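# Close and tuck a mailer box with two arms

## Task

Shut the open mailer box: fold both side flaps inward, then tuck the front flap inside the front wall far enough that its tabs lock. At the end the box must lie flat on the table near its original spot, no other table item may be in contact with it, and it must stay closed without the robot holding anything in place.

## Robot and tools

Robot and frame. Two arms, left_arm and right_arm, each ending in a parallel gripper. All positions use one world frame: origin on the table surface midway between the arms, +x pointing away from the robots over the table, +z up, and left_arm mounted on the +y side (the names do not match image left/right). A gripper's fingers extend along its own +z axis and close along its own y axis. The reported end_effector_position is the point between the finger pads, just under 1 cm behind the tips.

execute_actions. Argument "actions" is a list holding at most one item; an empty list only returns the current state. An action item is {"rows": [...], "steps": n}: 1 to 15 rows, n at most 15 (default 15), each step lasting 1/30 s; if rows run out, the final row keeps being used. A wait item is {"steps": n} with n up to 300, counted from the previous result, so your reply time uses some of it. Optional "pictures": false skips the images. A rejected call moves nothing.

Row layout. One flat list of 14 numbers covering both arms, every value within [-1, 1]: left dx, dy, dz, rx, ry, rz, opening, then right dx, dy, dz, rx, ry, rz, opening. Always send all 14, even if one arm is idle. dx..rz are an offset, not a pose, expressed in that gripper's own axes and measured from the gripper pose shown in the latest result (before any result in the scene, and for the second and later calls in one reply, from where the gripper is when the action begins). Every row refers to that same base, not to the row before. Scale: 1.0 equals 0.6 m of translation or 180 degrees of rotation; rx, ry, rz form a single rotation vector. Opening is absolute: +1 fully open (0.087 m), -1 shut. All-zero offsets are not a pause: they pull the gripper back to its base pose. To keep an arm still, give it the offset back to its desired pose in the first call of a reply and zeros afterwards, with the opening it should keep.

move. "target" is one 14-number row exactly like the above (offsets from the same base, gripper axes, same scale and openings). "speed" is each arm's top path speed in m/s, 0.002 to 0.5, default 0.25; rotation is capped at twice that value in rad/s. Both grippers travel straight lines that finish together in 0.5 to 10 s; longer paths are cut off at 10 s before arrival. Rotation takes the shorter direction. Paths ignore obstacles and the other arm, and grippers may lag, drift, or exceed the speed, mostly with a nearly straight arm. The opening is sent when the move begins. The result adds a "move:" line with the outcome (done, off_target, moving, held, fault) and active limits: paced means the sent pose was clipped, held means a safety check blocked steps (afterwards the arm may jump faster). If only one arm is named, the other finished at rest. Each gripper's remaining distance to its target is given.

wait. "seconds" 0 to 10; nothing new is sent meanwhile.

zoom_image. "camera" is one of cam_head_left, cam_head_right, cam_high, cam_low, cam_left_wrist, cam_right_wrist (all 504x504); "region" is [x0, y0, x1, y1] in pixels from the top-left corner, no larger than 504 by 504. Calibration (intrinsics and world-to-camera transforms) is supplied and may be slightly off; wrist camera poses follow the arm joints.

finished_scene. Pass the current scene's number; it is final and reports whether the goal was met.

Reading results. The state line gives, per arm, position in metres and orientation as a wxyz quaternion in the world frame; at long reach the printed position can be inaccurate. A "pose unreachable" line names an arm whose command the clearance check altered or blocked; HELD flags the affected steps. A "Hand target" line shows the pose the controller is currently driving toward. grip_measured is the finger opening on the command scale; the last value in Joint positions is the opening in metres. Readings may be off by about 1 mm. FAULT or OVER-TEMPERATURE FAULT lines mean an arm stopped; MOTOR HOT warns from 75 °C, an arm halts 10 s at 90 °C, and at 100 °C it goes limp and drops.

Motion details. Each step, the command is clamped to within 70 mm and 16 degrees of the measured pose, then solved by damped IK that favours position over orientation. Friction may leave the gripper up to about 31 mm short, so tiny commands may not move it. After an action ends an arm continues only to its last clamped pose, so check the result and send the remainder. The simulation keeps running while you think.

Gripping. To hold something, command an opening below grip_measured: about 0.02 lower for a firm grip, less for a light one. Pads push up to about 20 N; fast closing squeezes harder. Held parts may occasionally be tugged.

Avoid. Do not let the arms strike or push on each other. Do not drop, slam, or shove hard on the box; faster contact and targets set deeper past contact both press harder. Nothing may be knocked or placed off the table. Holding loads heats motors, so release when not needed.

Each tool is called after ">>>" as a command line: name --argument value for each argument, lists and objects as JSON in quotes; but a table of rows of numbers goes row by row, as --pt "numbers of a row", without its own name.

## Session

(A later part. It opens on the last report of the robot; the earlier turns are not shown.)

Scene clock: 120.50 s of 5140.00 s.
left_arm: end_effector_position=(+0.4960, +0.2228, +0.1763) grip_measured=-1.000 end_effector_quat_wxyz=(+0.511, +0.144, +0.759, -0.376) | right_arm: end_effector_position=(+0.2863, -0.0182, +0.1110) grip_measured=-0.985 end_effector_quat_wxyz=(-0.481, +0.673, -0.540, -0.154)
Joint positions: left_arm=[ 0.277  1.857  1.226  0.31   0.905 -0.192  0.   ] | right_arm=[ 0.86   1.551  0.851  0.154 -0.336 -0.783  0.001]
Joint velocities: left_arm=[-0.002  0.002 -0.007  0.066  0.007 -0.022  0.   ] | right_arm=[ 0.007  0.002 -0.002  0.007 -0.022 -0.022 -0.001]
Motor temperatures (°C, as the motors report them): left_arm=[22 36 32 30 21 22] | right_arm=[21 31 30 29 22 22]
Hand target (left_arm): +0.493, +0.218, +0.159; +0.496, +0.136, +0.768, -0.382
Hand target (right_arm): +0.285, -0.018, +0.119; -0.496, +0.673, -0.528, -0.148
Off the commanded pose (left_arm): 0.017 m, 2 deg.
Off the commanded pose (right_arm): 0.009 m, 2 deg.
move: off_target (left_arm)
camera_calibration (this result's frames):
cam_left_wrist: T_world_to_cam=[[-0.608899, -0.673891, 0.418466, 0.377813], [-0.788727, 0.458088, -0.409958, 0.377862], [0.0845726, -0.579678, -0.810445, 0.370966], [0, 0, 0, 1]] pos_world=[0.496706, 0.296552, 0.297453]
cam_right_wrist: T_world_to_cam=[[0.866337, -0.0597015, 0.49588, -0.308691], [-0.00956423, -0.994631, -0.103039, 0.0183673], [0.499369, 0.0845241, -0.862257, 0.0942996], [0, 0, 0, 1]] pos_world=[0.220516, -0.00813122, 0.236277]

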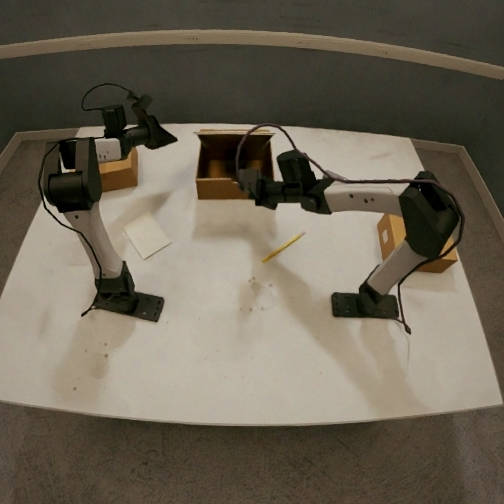

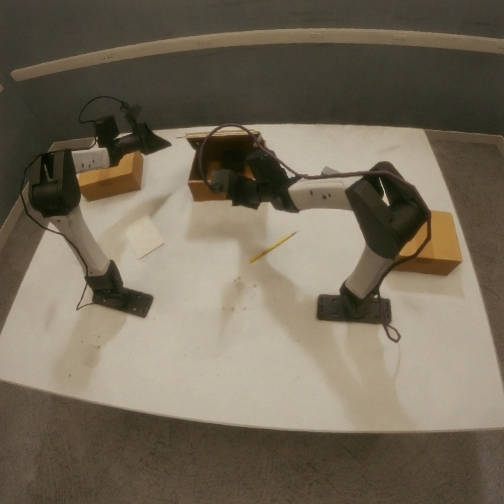

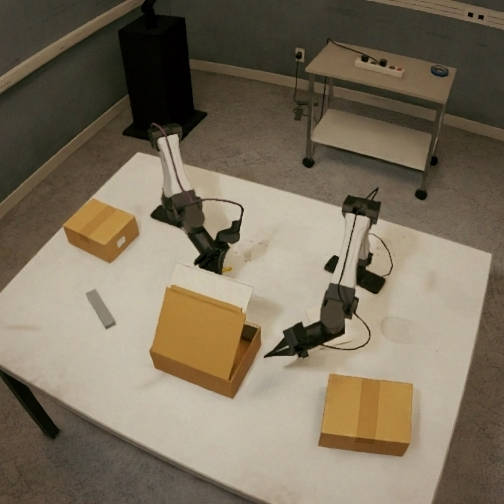

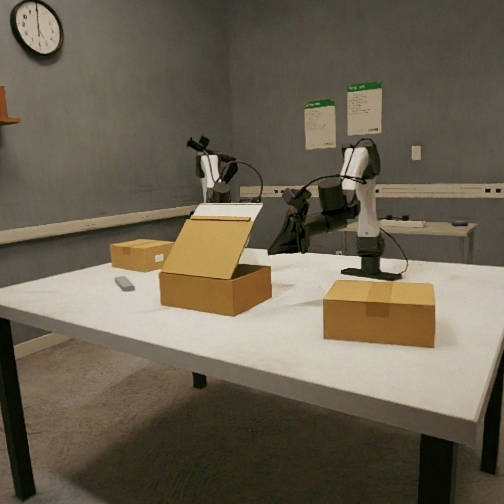

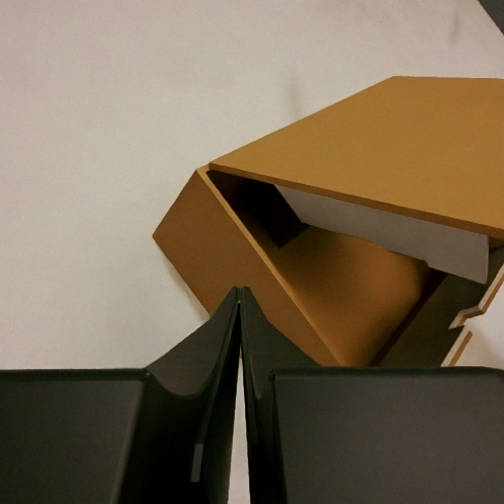

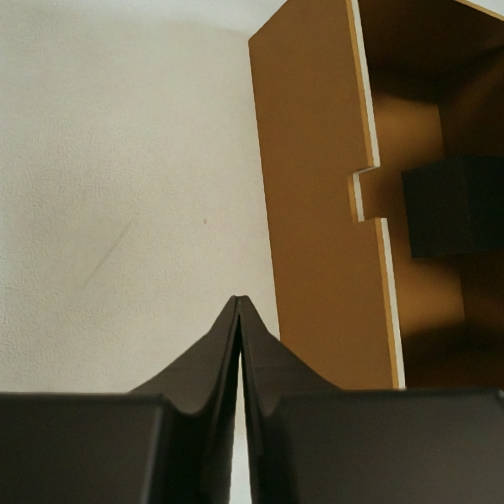

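>>> move --target '[0.06,-0.135,0.11,0,0,0,-1, -0.323,-0.22,-0.155,0,0,0,-1]' --speed 0.15

>>> move --target '[0,0,0,0,0,0,-1, 0.086,-0.204,0.073,0,0,0,-1]' --speed 0.15

Scene clock: 128.40 s of 5140.00 s.
left_arm: end_effector_position=(+0.4852, +0.1226, +0.1769) grip_measured=-1.000 end_effector_quat_wxyz=(+0.523, +0.139, +0.755, -0.370) | right_arm: end_effector_position=(+0.3036, +0.0081, +0.3600) grip_measured=-0.985 end_effector_quat_wxyz=(-0.482, +0.674, -0.539, -0.153)
Joint positions: left_arm=[ 0.014  1.819  1.138  0.457  0.63  -0.3    0.   ] | right_arm=[ 0.877  1.727  2.074 -0.887 -0.322 -0.777  0.001]
Joint velocities: left_arm=[-0.002 -0.017 -0.007  0.007 -0.022 -0.066  0.   ] | right_arm=[-0.012  0.002  0.007 -0.007 -0.007 -0.022 -0.001]
Motor temperatures (°C, as the motors report them): left_arm=[22 36 31 31 21 22] | right_arm=[21 31 30 30 22 22]
Hand target (left_arm): +0.477, +0.114, +0.169; +0.511, +0.142, +0.758, -0.379
Hand target (right_arm): +0.303, +0.011, +0.362; -0.482, +0.673, -0.540, -0.153
Off the commanded pose (left_arm): 0.017 m, 2 deg.
Off the commanded pose (right_arm): 0.005 m, 0 deg.
After step 90, 2.47 s passed at rest.
move: off_target (left_arm)
camera_calibration (this result's frames):
cam_left_wrist: T_world_to_cam=[[-0.60248, -0.686696, 0.406775, 0.304064], [-0.789842, 0.4397, -0.427567, 0.421444], [0.11475, -0.578889, -0.807292, 0.298962], [0, 0, 0, 1]] pos_world=[0.48176, 0.196556, 0.29786]
cam_right_wrist: T_world_to_cam=[[0.864276, -0.0587618, 0.499574, -0.446302], [-0.00760457, -0.994566, -0.103829, 0.0699622], [0.502961, 0.0859374, -0.860026, 0.296264], [0, 0, 0, 1]] pos_world=[0.237251, 0.0178963, 0.48502]

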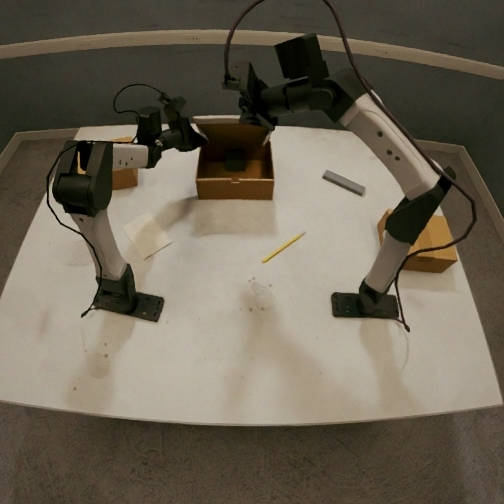

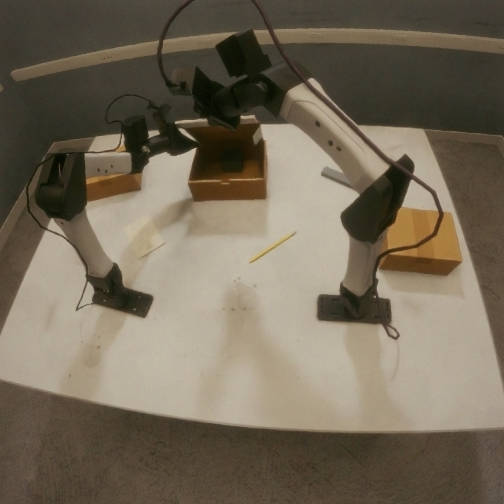

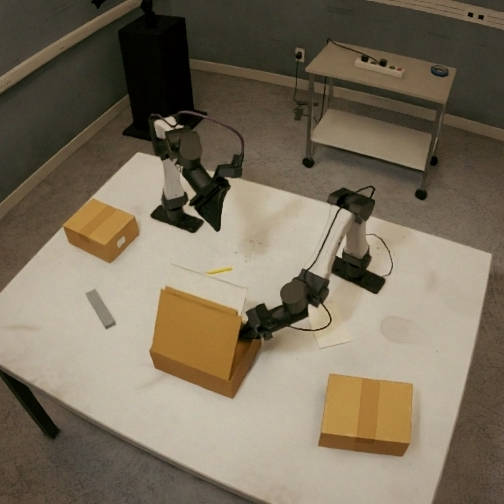

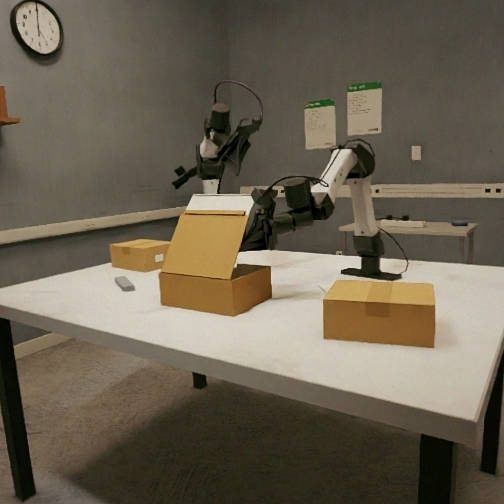

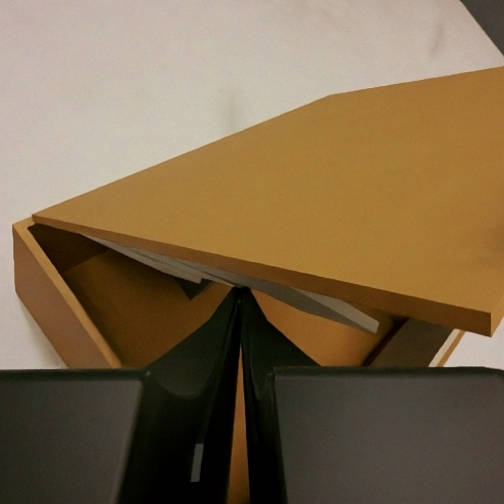

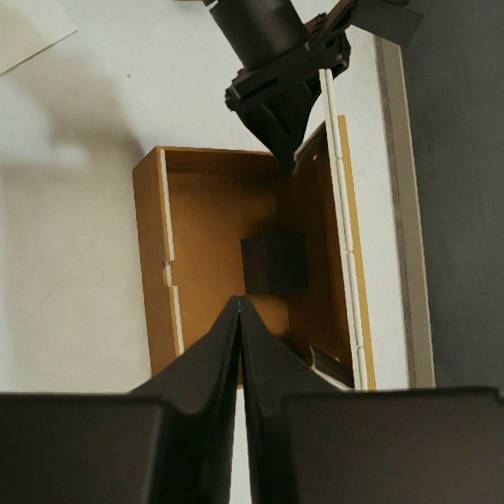

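Scene clock: 129.90 s of 5140.00 s.
left_arm: end_effector_position=(+0.4853, +0.1226, +0.1768) grip_measured=-1.000 end_effector_quat_wxyz=(+0.523, +0.139, +0.755, -0.369) | right_arm: end_effector_position=(+0.4441, +0.0078, +0.3565) grip_measured=-0.985 end_effector_quat_wxyz=(-0.520, +0.650, -0.534, -0.148)
Joint positions: left_arm=[ 0.014  1.819  1.138  0.457  0.63  -0.3    0.   ] | right_arm=[ 0.641  2.271  2.828 -1.054 -0.509 -0.864  0.001]
Joint velocities: left_arm=[ 0.007 -0.012 -0.002 -0.051  0.037  0.022  0.   ] | right_arm=[ 0.012  0.007  0.002  0.037 -0.066  0.007  0.   ]
Motor temperatures (°C, as the motors report them): left_arm=[22 37 31 31 21 22] | right_arm=[21 31 30 30 22 22]
Hand target (left_arm): +0.485, +0.123, +0.177; +0.523, +0.139, +0.755, -0.370
Hand target (right_arm): +0.443, +0.007, +0.362; -0.525, +0.653, -0.526, -0.148
Off the commanded pose (left_arm): 0.000 m, 0 deg.
Off the commanded pose (right_arm): 0.004 m, 5 deg.
elbow stopped short (right arm): the move would have taken joint 3 (elbow) straighter than the controller allows; a more bent joint 3 avoids this.
move: off_target (right_arm)
camera_calibration (this result's frames):
cam_left_wrist: T_world_to_cam=[[-0.60223, -0.686955, 0.40671, 0.304049], [-0.79, 0.439442, -0.427541, 0.421563], [0.114976, -0.578778, -0.807339, 0.29886], [0, 0, 0, 1]] pos_world=[0.481781, 0.196589, 0.297857]
cam_right_wrist: T_world_to_cam=[[0.838571, -0.123569, 0.530594, -0.565236], [-0.0352343, -0.9842, -0.173522, 0.107413], [0.543652, 0.126815, -0.829675, 0.193404], [0, 0, 0, 1]] pos_world=[0.372631, 0.0113444, 0.479011]

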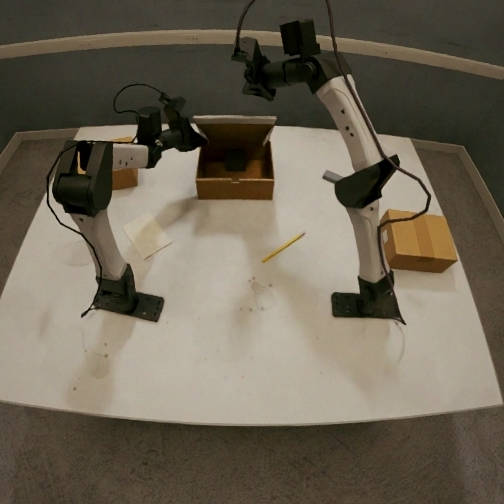

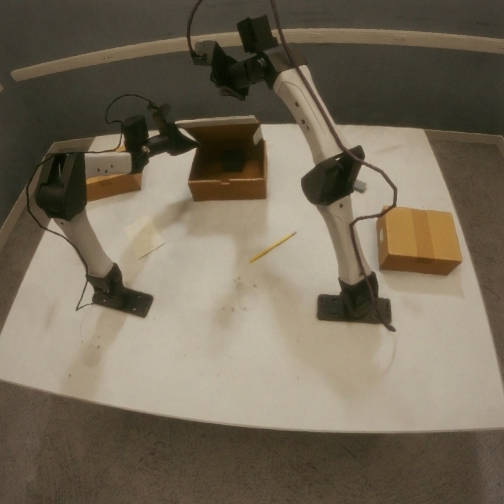

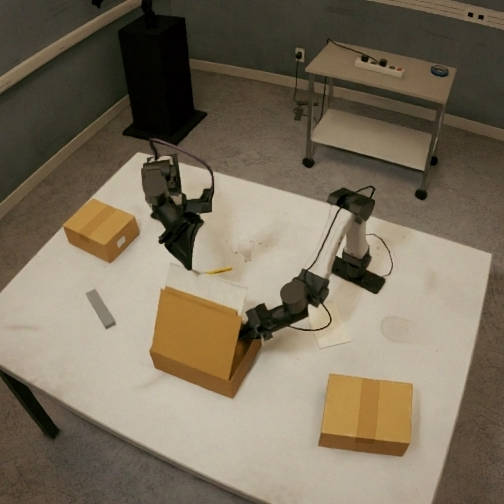

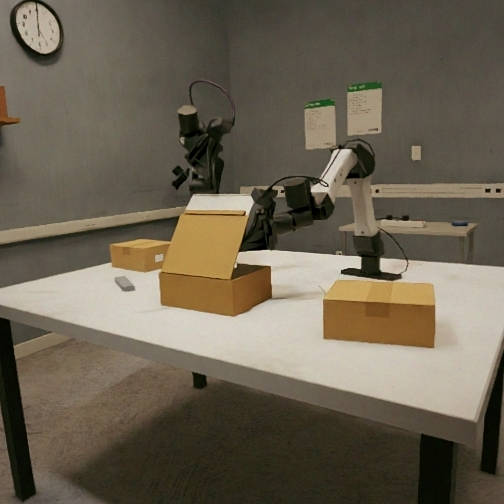

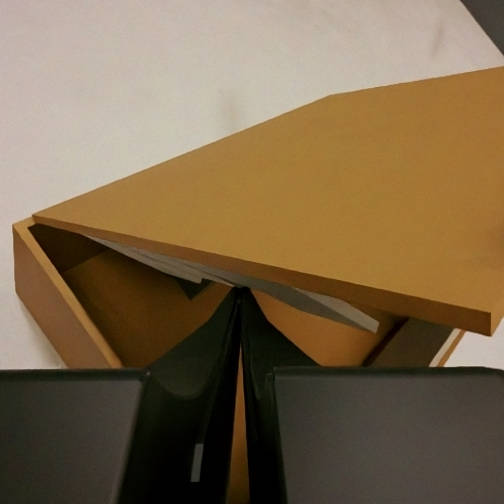

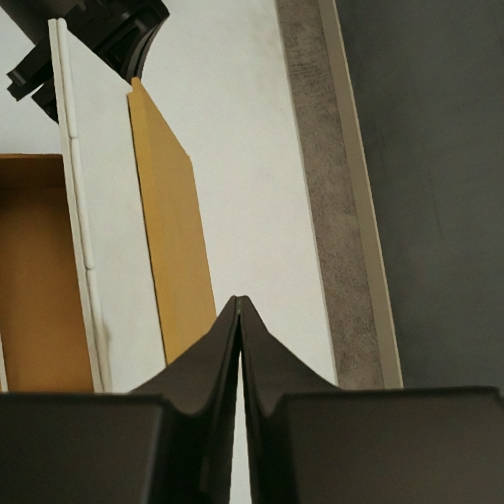

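>>> move --target '[0,0,0,0,0,0,-1, 0.079,-0.004,0.056,0,0,0,-1]' --speed 0.08

>>> move --target '[0,0,0,0,0,0,-1, 0.036,0.098,0.02,0,0,0,-1]' --speed 0.06

Scene clock: 134.50 s of 5140.00 s.
left_arm: end_effector_position=(+0.4853, +0.1226, +0.1768) grip_measured=-1.000 end_effector_quat_wxyz=(+0.523, +0.139, +0.755, -0.369) | right_arm: end_effector_position=(+0.4754, +0.0122, +0.2984) grip_measured=-0.985 end_effector_quat_wxyz=(-0.507, +0.653, -0.541, -0.151)
Joint positions: left_arm=[ 0.014  1.819  1.138  0.457  0.63  -0.3    0.   ] | right_arm=[ 0.611  2.207  2.455 -0.785 -0.533 -0.882  0.001]
Joint velocities: left_arm=[ 0.017  0.022 -0.002 -0.037 -0.007 -0.022  0.   ] | right_arm=[-0.027 -0.002 -0.007 -0.037  0.007 -0.051 -0.   ]
Motor temperatures (°C, as the motors report them): left_arm=[22 37 31 31 21 22] | right_arm=[21 32 30 30 22 22]
Hand target (left_arm): +0.485, +0.123, +0.177; +0.523, +0.139, +0.755, -0.369
Hand target (right_arm): +0.476, +0.010, +0.308; -0.519, +0.651, -0.534, -0.148
Off the commanded pose (left_arm): 0.000 m, 0 deg.
Off the commanded pose (right_arm): 0.010 m, 2 deg.
After step 90, 0.10 s passed at rest.
move: done
camera_calibration (this result's frames):
cam_left_wrist: T_world_to_cam=[[-0.60223, -0.686955, 0.40671, 0.304049], [-0.79, 0.439442, -0.427541, 0.421563], [0.114976, -0.578778, -0.807339, 0.29886], [0, 0, 0, 1]] pos_world=[0.481781, 0.196589, 0.297857]
cam_right_wrist: T_world_to_cam=[[0.851089, -0.114617, 0.512358, -0.560647], [-0.0398206, -0.987161, -0.154686, 0.0993981], [0.523509, 0.111249, -0.844726, 0.141866], [0, 0, 0, 1]] pos_world=[0.406851, 0.0180799, 0.422465]

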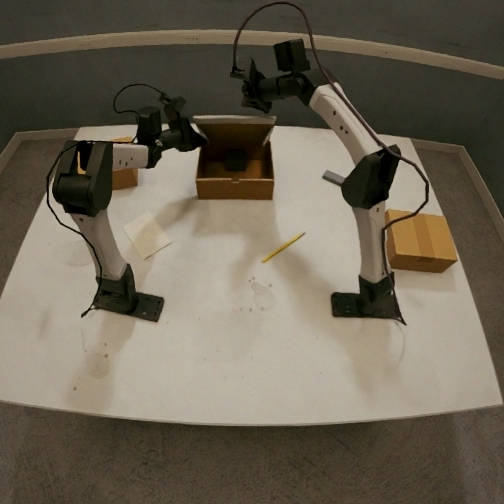

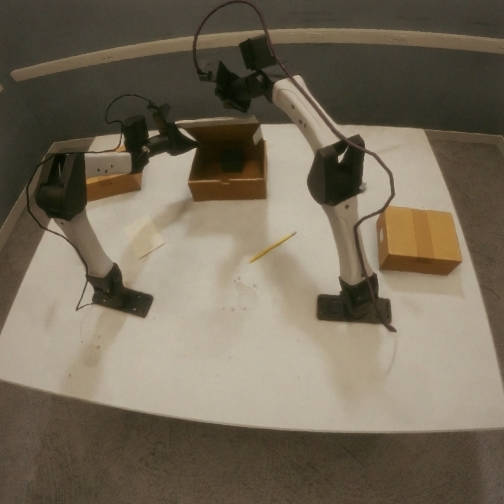

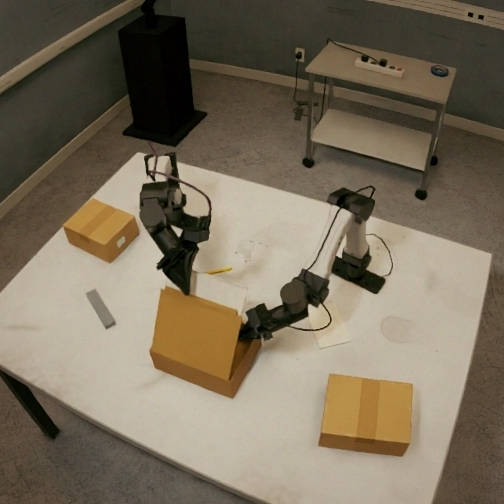

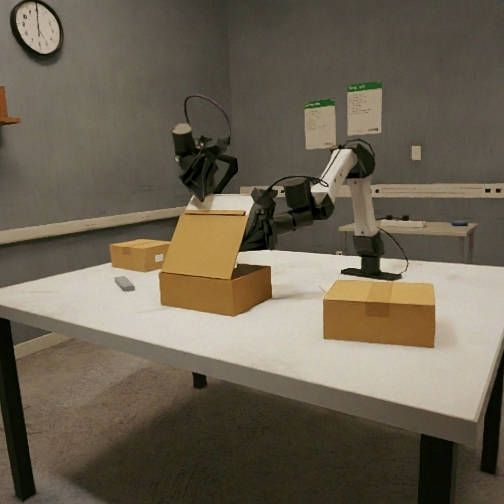

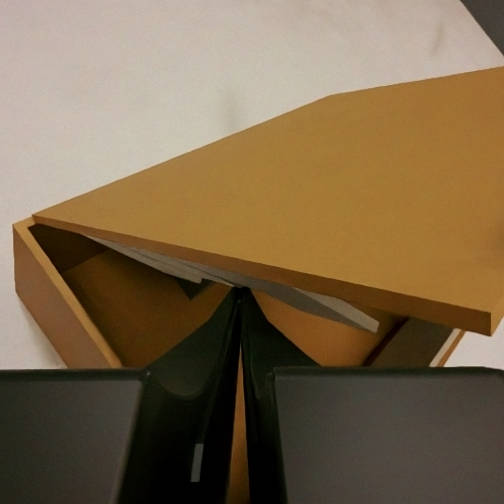

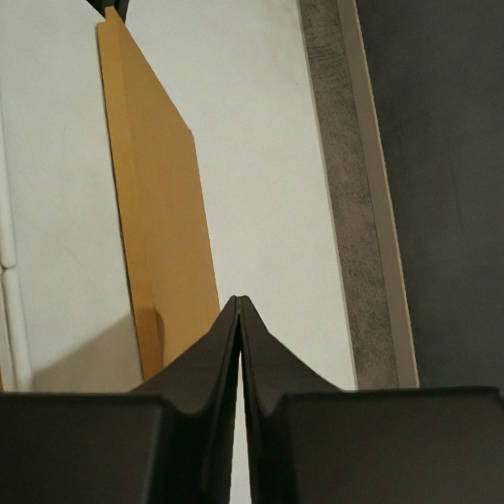

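Scene clock: 135.93 s of 5140.00 s.
left_arm: end_effector_position=(+0.4827, +0.1223, +0.1728) grip_measured=-1.000 end_effector_quat_wxyz=(+0.514, +0.137, +0.761, -0.372) | right_arm: end_effector_position=(+0.4459, +0.0137, +0.2486) grip_measured=-0.985 end_effector_quat_wxyz=(-0.512, +0.654, -0.539, -0.143)
Joint positions: left_arm=[ 0.014  1.819  1.138  0.435  0.636 -0.3    0.   ] | right_arm=[ 0.655  1.974  1.876 -0.417 -0.485 -0.866  0.001]
Joint velocities: left_arm=[-0.007  0.007  0.027 -0.007 -0.051 -0.007  0.   ] | right_arm=[-0.002  0.007 -0.017  0.11   0.051 -0.11   0.001]
Motor temperatures (°C, as the motors report them): left_arm=[22 37 32 31 21 22] | right_arm=[21 32 30 30 22 22]
Hand target (left_arm): +0.485, +0.123, +0.177; +0.523, +0.139, +0.755, -0.369
Hand target (right_arm): +0.437, +0.016, +0.247; -0.507, +0.653, -0.541, -0.151
Off the commanded pose (left_arm): 0.005 m, 1 deg.
Off the commanded pose (right_arm): 0.009 m, 1 deg.
move: done
camera_calibration (this result's frames):
cam_left_wrist: T_world_to_cam=[[-0.597098, -0.684453, 0.418327, 0.299078], [-0.796617, 0.444706, -0.409437, 0.417351], [0.094208, -0.577721, -0.81078, 0.306164], [0, 0, 0, 1]] pos_world=[0.482205, 0.195984, 0.293997]
cam_right_wrist: T_world_to_cam=[[0.841487, -0.117765, 0.527287, -0.50922], [-0.0423752, -0.987335, -0.152887, 0.0926956], [0.538613, 0.106308, -0.835819, 0.106183], [0, 0, 0, 1]] pos_world=[0.375238, 0.0202652, 0.371427]

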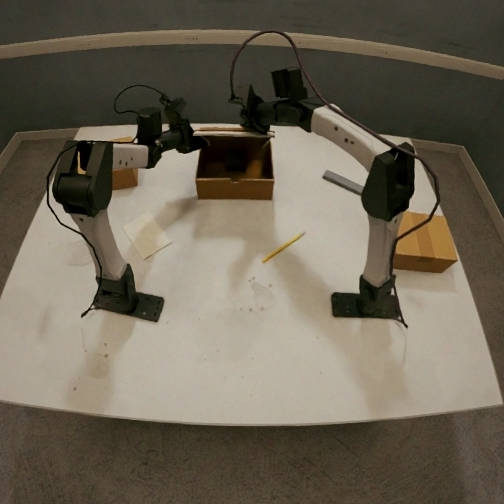

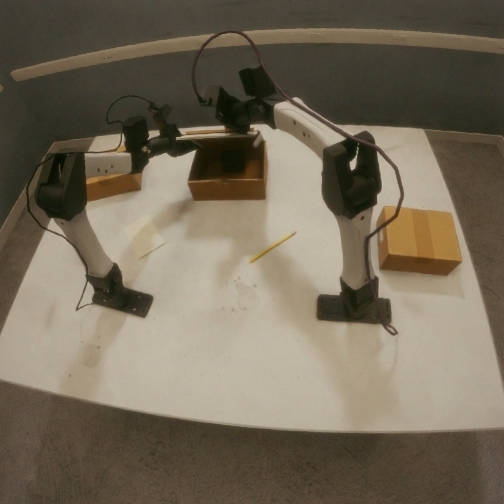

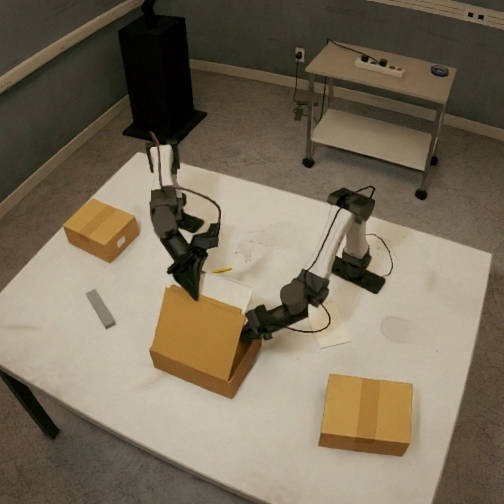

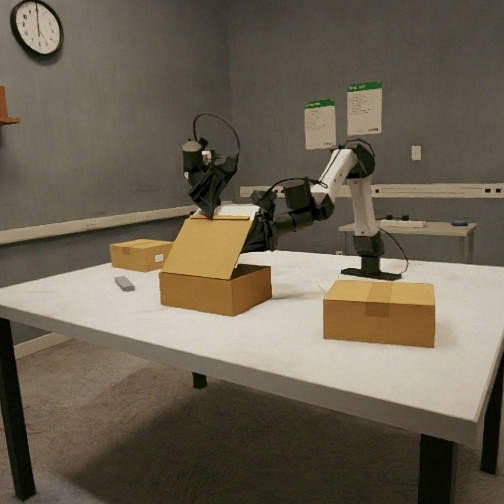

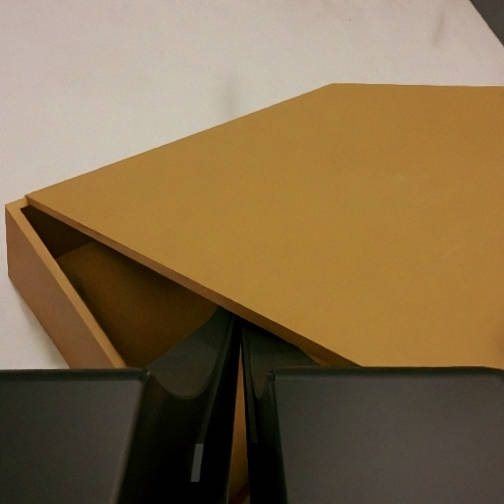

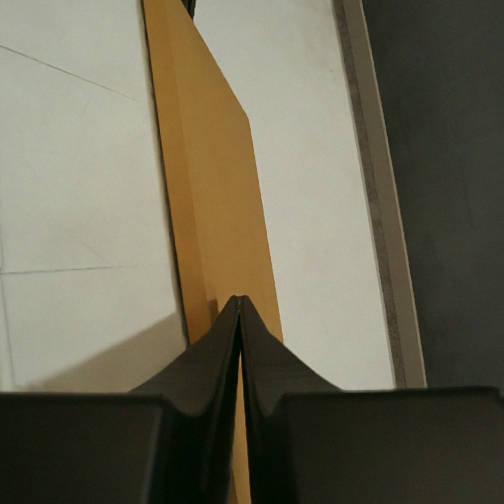

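>>> move --target '[0,0,0,0,0,0,-1, -0.03,-0.02,-0.02,0,0,0,-1]' --speed 0.06

>>> move --target '[0,0,0,0,0,0,-1, -0.028,0.066,-0.023,0,0,0,-1]' --speed 0.06

>>> move --target '[0,0,0,0,0,0,-1, 0.085,0.056,0.057,0,0,0,-1]' --speed 0.06

Scene clock: 140.37 s of 5140.00 s.
left_arm: end_effector_position=(+0.4826, +0.1223, +0.1727) grip_measured=-1.000 end_effector_quat_wxyz=(+0.514, +0.137, +0.761, -0.372) | right_arm: end_effector_position=(+0.4425, +0.0114, +0.2734) grip_measured=-0.985 end_effector_quat_wxyz=(-0.513, +0.653, -0.538, -0.143)
Joint positions: left_arm=[ 0.014  1.819  1.138  0.435  0.636 -0.3    0.   ] | right_arm=[ 0.655  1.974  1.973 -0.51  -0.485 -0.864  0.001]
Joint velocities: left_arm=[-0.027 -0.012 -0.002 -0.022 -0.037 -0.081  0.   ] | right_arm=[-0.012 -0.027  0.007 -0.022 -0.022  0.022 -0.001]
Motor temperatures (°C, as the motors report them): left_arm=[22 37 32 32 21 22] | right_arm=[21 33 30 30 22 22]
Hand target (left_arm): +0.483, +0.122, +0.173; +0.514, +0.137, +0.761, -0.372
Hand target (right_arm): +0.445, +0.012, +0.273; -0.512, +0.653, -0.539, -0.143
Off the commanded pose (left_arm): 0.000 m, 0 deg.
Off the commanded pose (right_arm): 0.003 m, 0 deg.
After step 90, 0.43 s passed at rest.
move: done
camera_calibration (this result's frames):
cam_left_wrist: T_world_to_cam=[[-0.596941, -0.684478, 0.418512, 0.298988], [-0.796771, 0.44473, -0.409111, 0.417307], [0.0939023, -0.577673, -0.810849, 0.306264], [0, 0, 0, 1]] pos_world=[0.482217, 0.195982, 0.293929]
cam_right_wrist: T_world_to_cam=[[0.840256, -0.119884, 0.528771, -0.519568], [-0.0426917, -0.98685, -0.155901, 0.0950243], [0.540507, 0.108423, -0.834324, 0.12769], [0, 0, 0, 1]] pos_world=[0.371609, 0.0176421, 0.396082]

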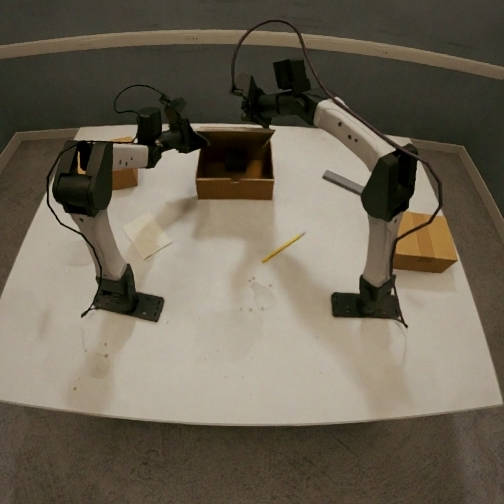

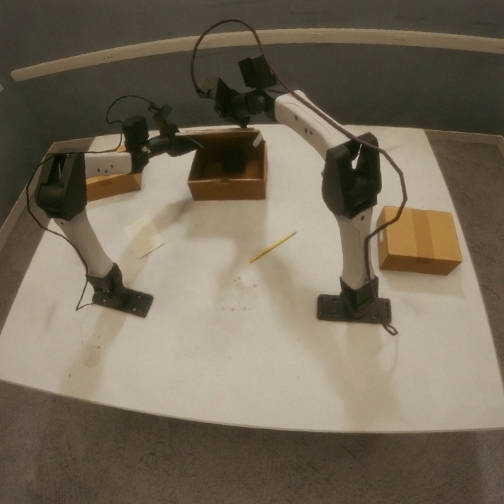

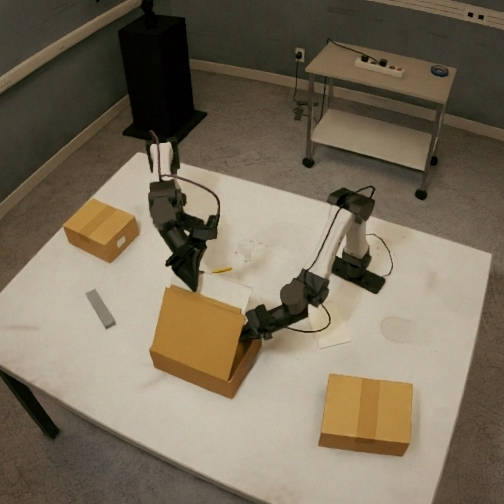

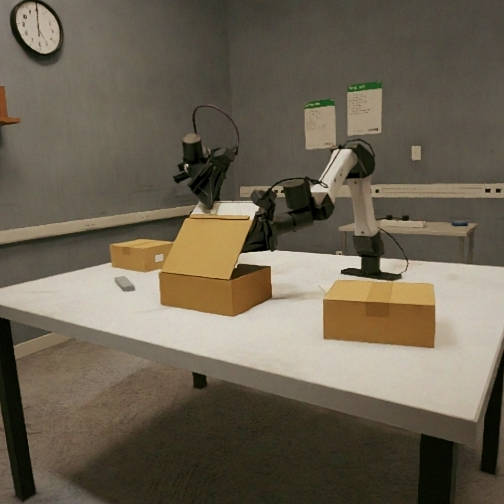

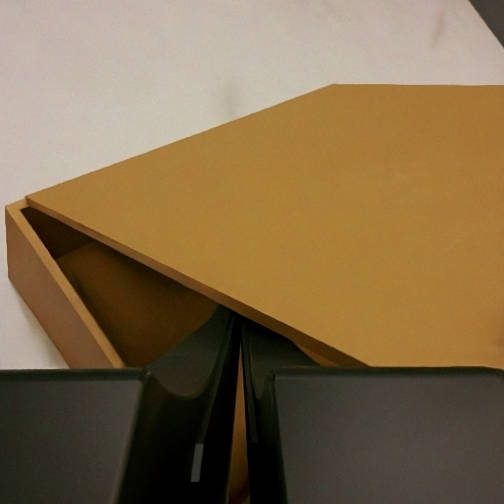

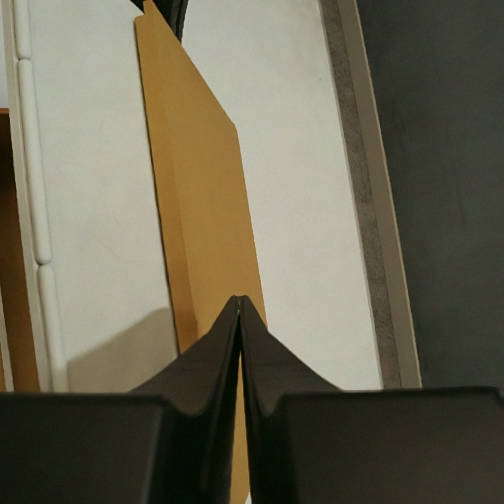

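Scene clock: 141.40 s of 5140.00 s.
left_arm: end_effector_position=(+0.4826, +0.1223, +0.1727) grip_measured=-1.000 end_effector_quat_wxyz=(+0.514, +0.137, +0.761, -0.372) | right_arm: end_effector_position=(+0.4007, +0.0137, +0.2623) grip_measured=-0.985 end_effector_quat_wxyz=(-0.501, +0.659, -0.542, -0.145)
Joint positions: left_arm=[ 0.014  1.819  1.138  0.435  0.636 -0.3    0.   ] | right_arm=[ 0.718  1.845  1.773 -0.453 -0.434 -0.839  0.001]
Joint velocities: left_arm=[-0.017 -0.017  0.007 -0.022 -0.037 -0.007  0.   ] | right_arm=[ 0.007  0.012 -0.012 -0.037  0.022  0.022  0.001]
Motor temperatures (°C, as the motors report them): left_arm=[22 37 32 32 21 22] | right_arm=[21 33 30 30 22 22]
Hand target (left_arm): +0.483, +0.122, +0.173; +0.514, +0.137, +0.761, -0.372
Hand target (right_arm): +0.397, +0.014, +0.271; -0.513, +0.653, -0.538, -0.143
Off the commanded pose (left_arm): 0.000 m, 0 deg.
Off the commanded pose (right_arm): 0.010 m, 2 deg.
move: done
camera_calibration (this result's frames):
cam_left_wrist: T_world_to_cam=[[-0.596941, -0.684478, 0.418512, 0.298988], [-0.796771, 0.44473, -0.409111, 0.417307], [0.0939023, -0.577673, -0.810849, 0.306264], [0, 0, 0, 1]] pos_world=[0.482217, 0.195982, 0.293929]
cam_right_wrist: T_world_to_cam=[[0.850143, -0.103018, 0.516377, -0.479207], [-0.0378953, -0.990102, -0.135137, 0.086436], [0.525187, 0.0953174, -0.845632, 0.150097], [0, 0, 0, 1]] pos_world=[0.331841, 0.0219069, 0.386059]

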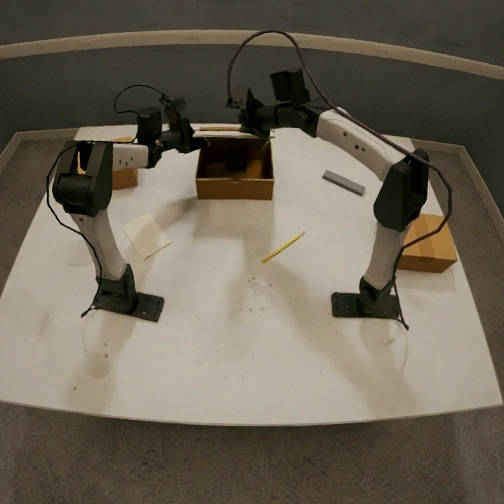

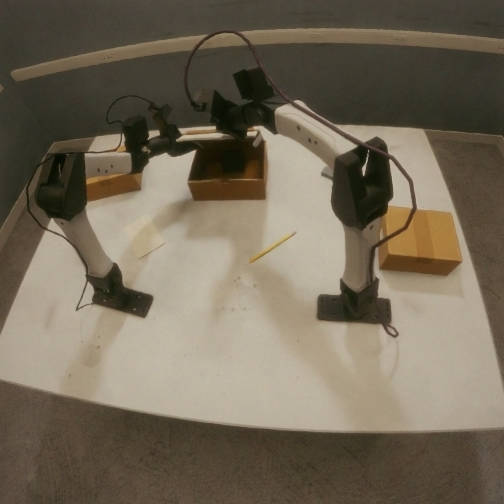

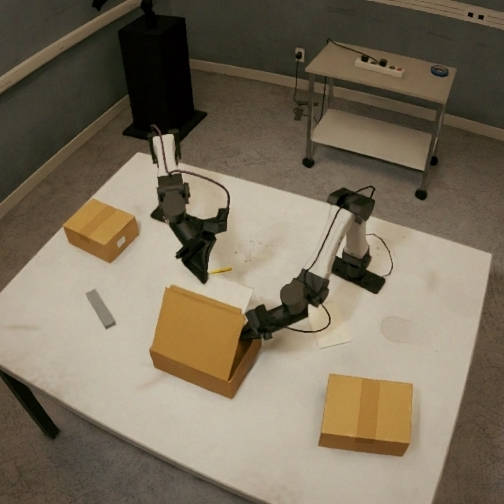

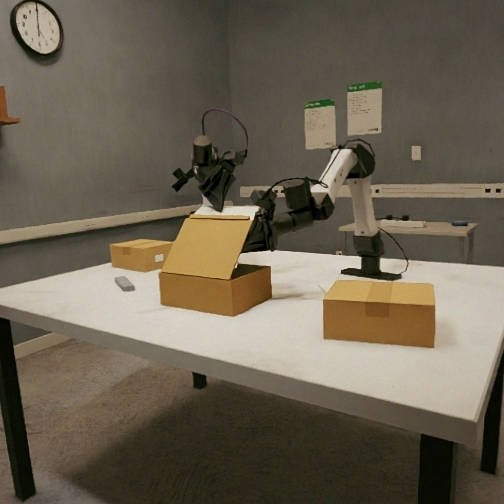

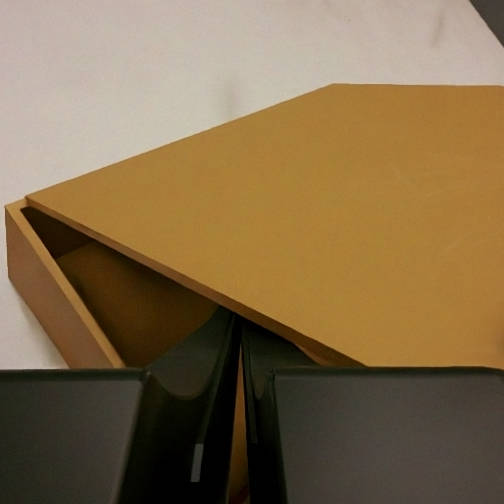

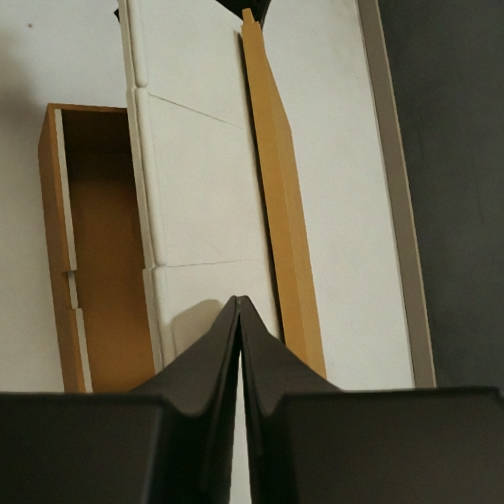

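Scene clock: 142.87 s of 5140.00 s.
left_arm: end_effector_position=(+0.4824, +0.1222, +0.1725) grip_measured=-1.000 end_effector_quat_wxyz=(+0.513, +0.137, +0.761, -0.372) | right_arm: end_effector_position=(+0.4027, +0.0156, +0.1987) grip_measured=-0.985 end_effector_quat_wxyz=(-0.502, +0.659, -0.541, -0.146)
Joint positions: left_arm=[ 0.014  1.819  1.138  0.434  0.637 -0.3    0.   ] | right_arm=[ 0.718  1.845  1.519 -0.198 -0.435 -0.839  0.001]
Joint velocities: left_arm=[ 0.007  0.007  0.022 -0.007  0.007 -0.037  0.   ] | right_arm=[-0.002 -0.017  0.007 -0.007 -0.022  0.051 -0.001]
Motor temperatures (°C, as the motors report them): left_arm=[22 37 32 32 21 22] | right_arm=[21 33 30 30 22 22]
Hand target (left_arm): +0.483, +0.122, +0.173; +0.514, +0.137, +0.761, -0.372
Hand target (right_arm): +0.402, +0.016, +0.192; -0.501, +0.659, -0.542, -0.145
Off the commanded pose (left_arm): 0.000 m, 0 deg.
Off the commanded pose (right_arm): 0.006 m, 0 deg.
move: done
camera_calibration (this result's frames):
cam_left_wrist: T_world_to_cam=[[-0.597208, -0.683773, 0.419281, 0.298748], [-0.796757, 0.445573, -0.40822, 0.416819], [0.0923093, -0.577857, -0.810901, 0.306868], [0, 0, 0, 1]] pos_world=[0.482191, 0.195878, 0.293734]
cam_right_wrist: T_world_to_cam=[[0.849813, -0.102899, 0.516943, -0.447952], [-0.0368011, -0.989949, -0.136554, 0.0796557], [0.525798, 0.0970209, -0.845058, 0.0947175], [0, 0, 0, 1]] pos_world=[0.333804, 0.0235718, 0.322485]

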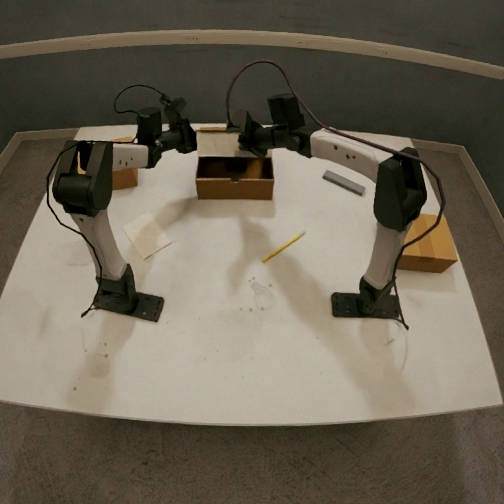

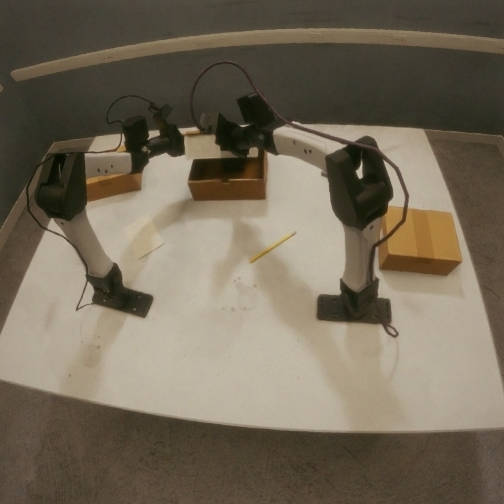

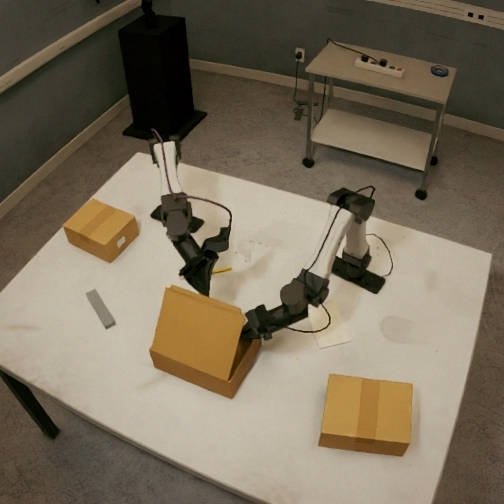

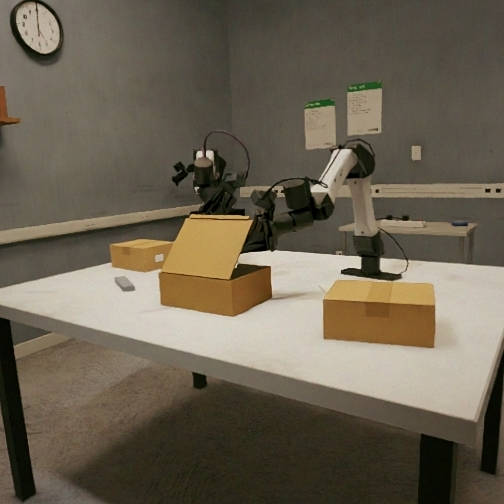

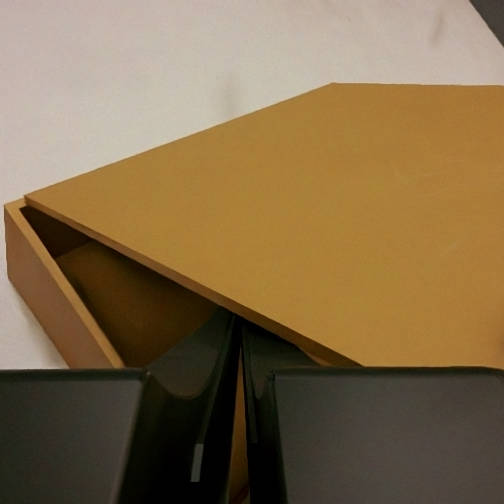

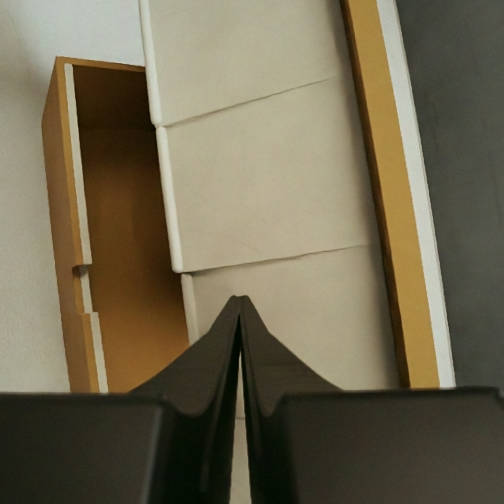

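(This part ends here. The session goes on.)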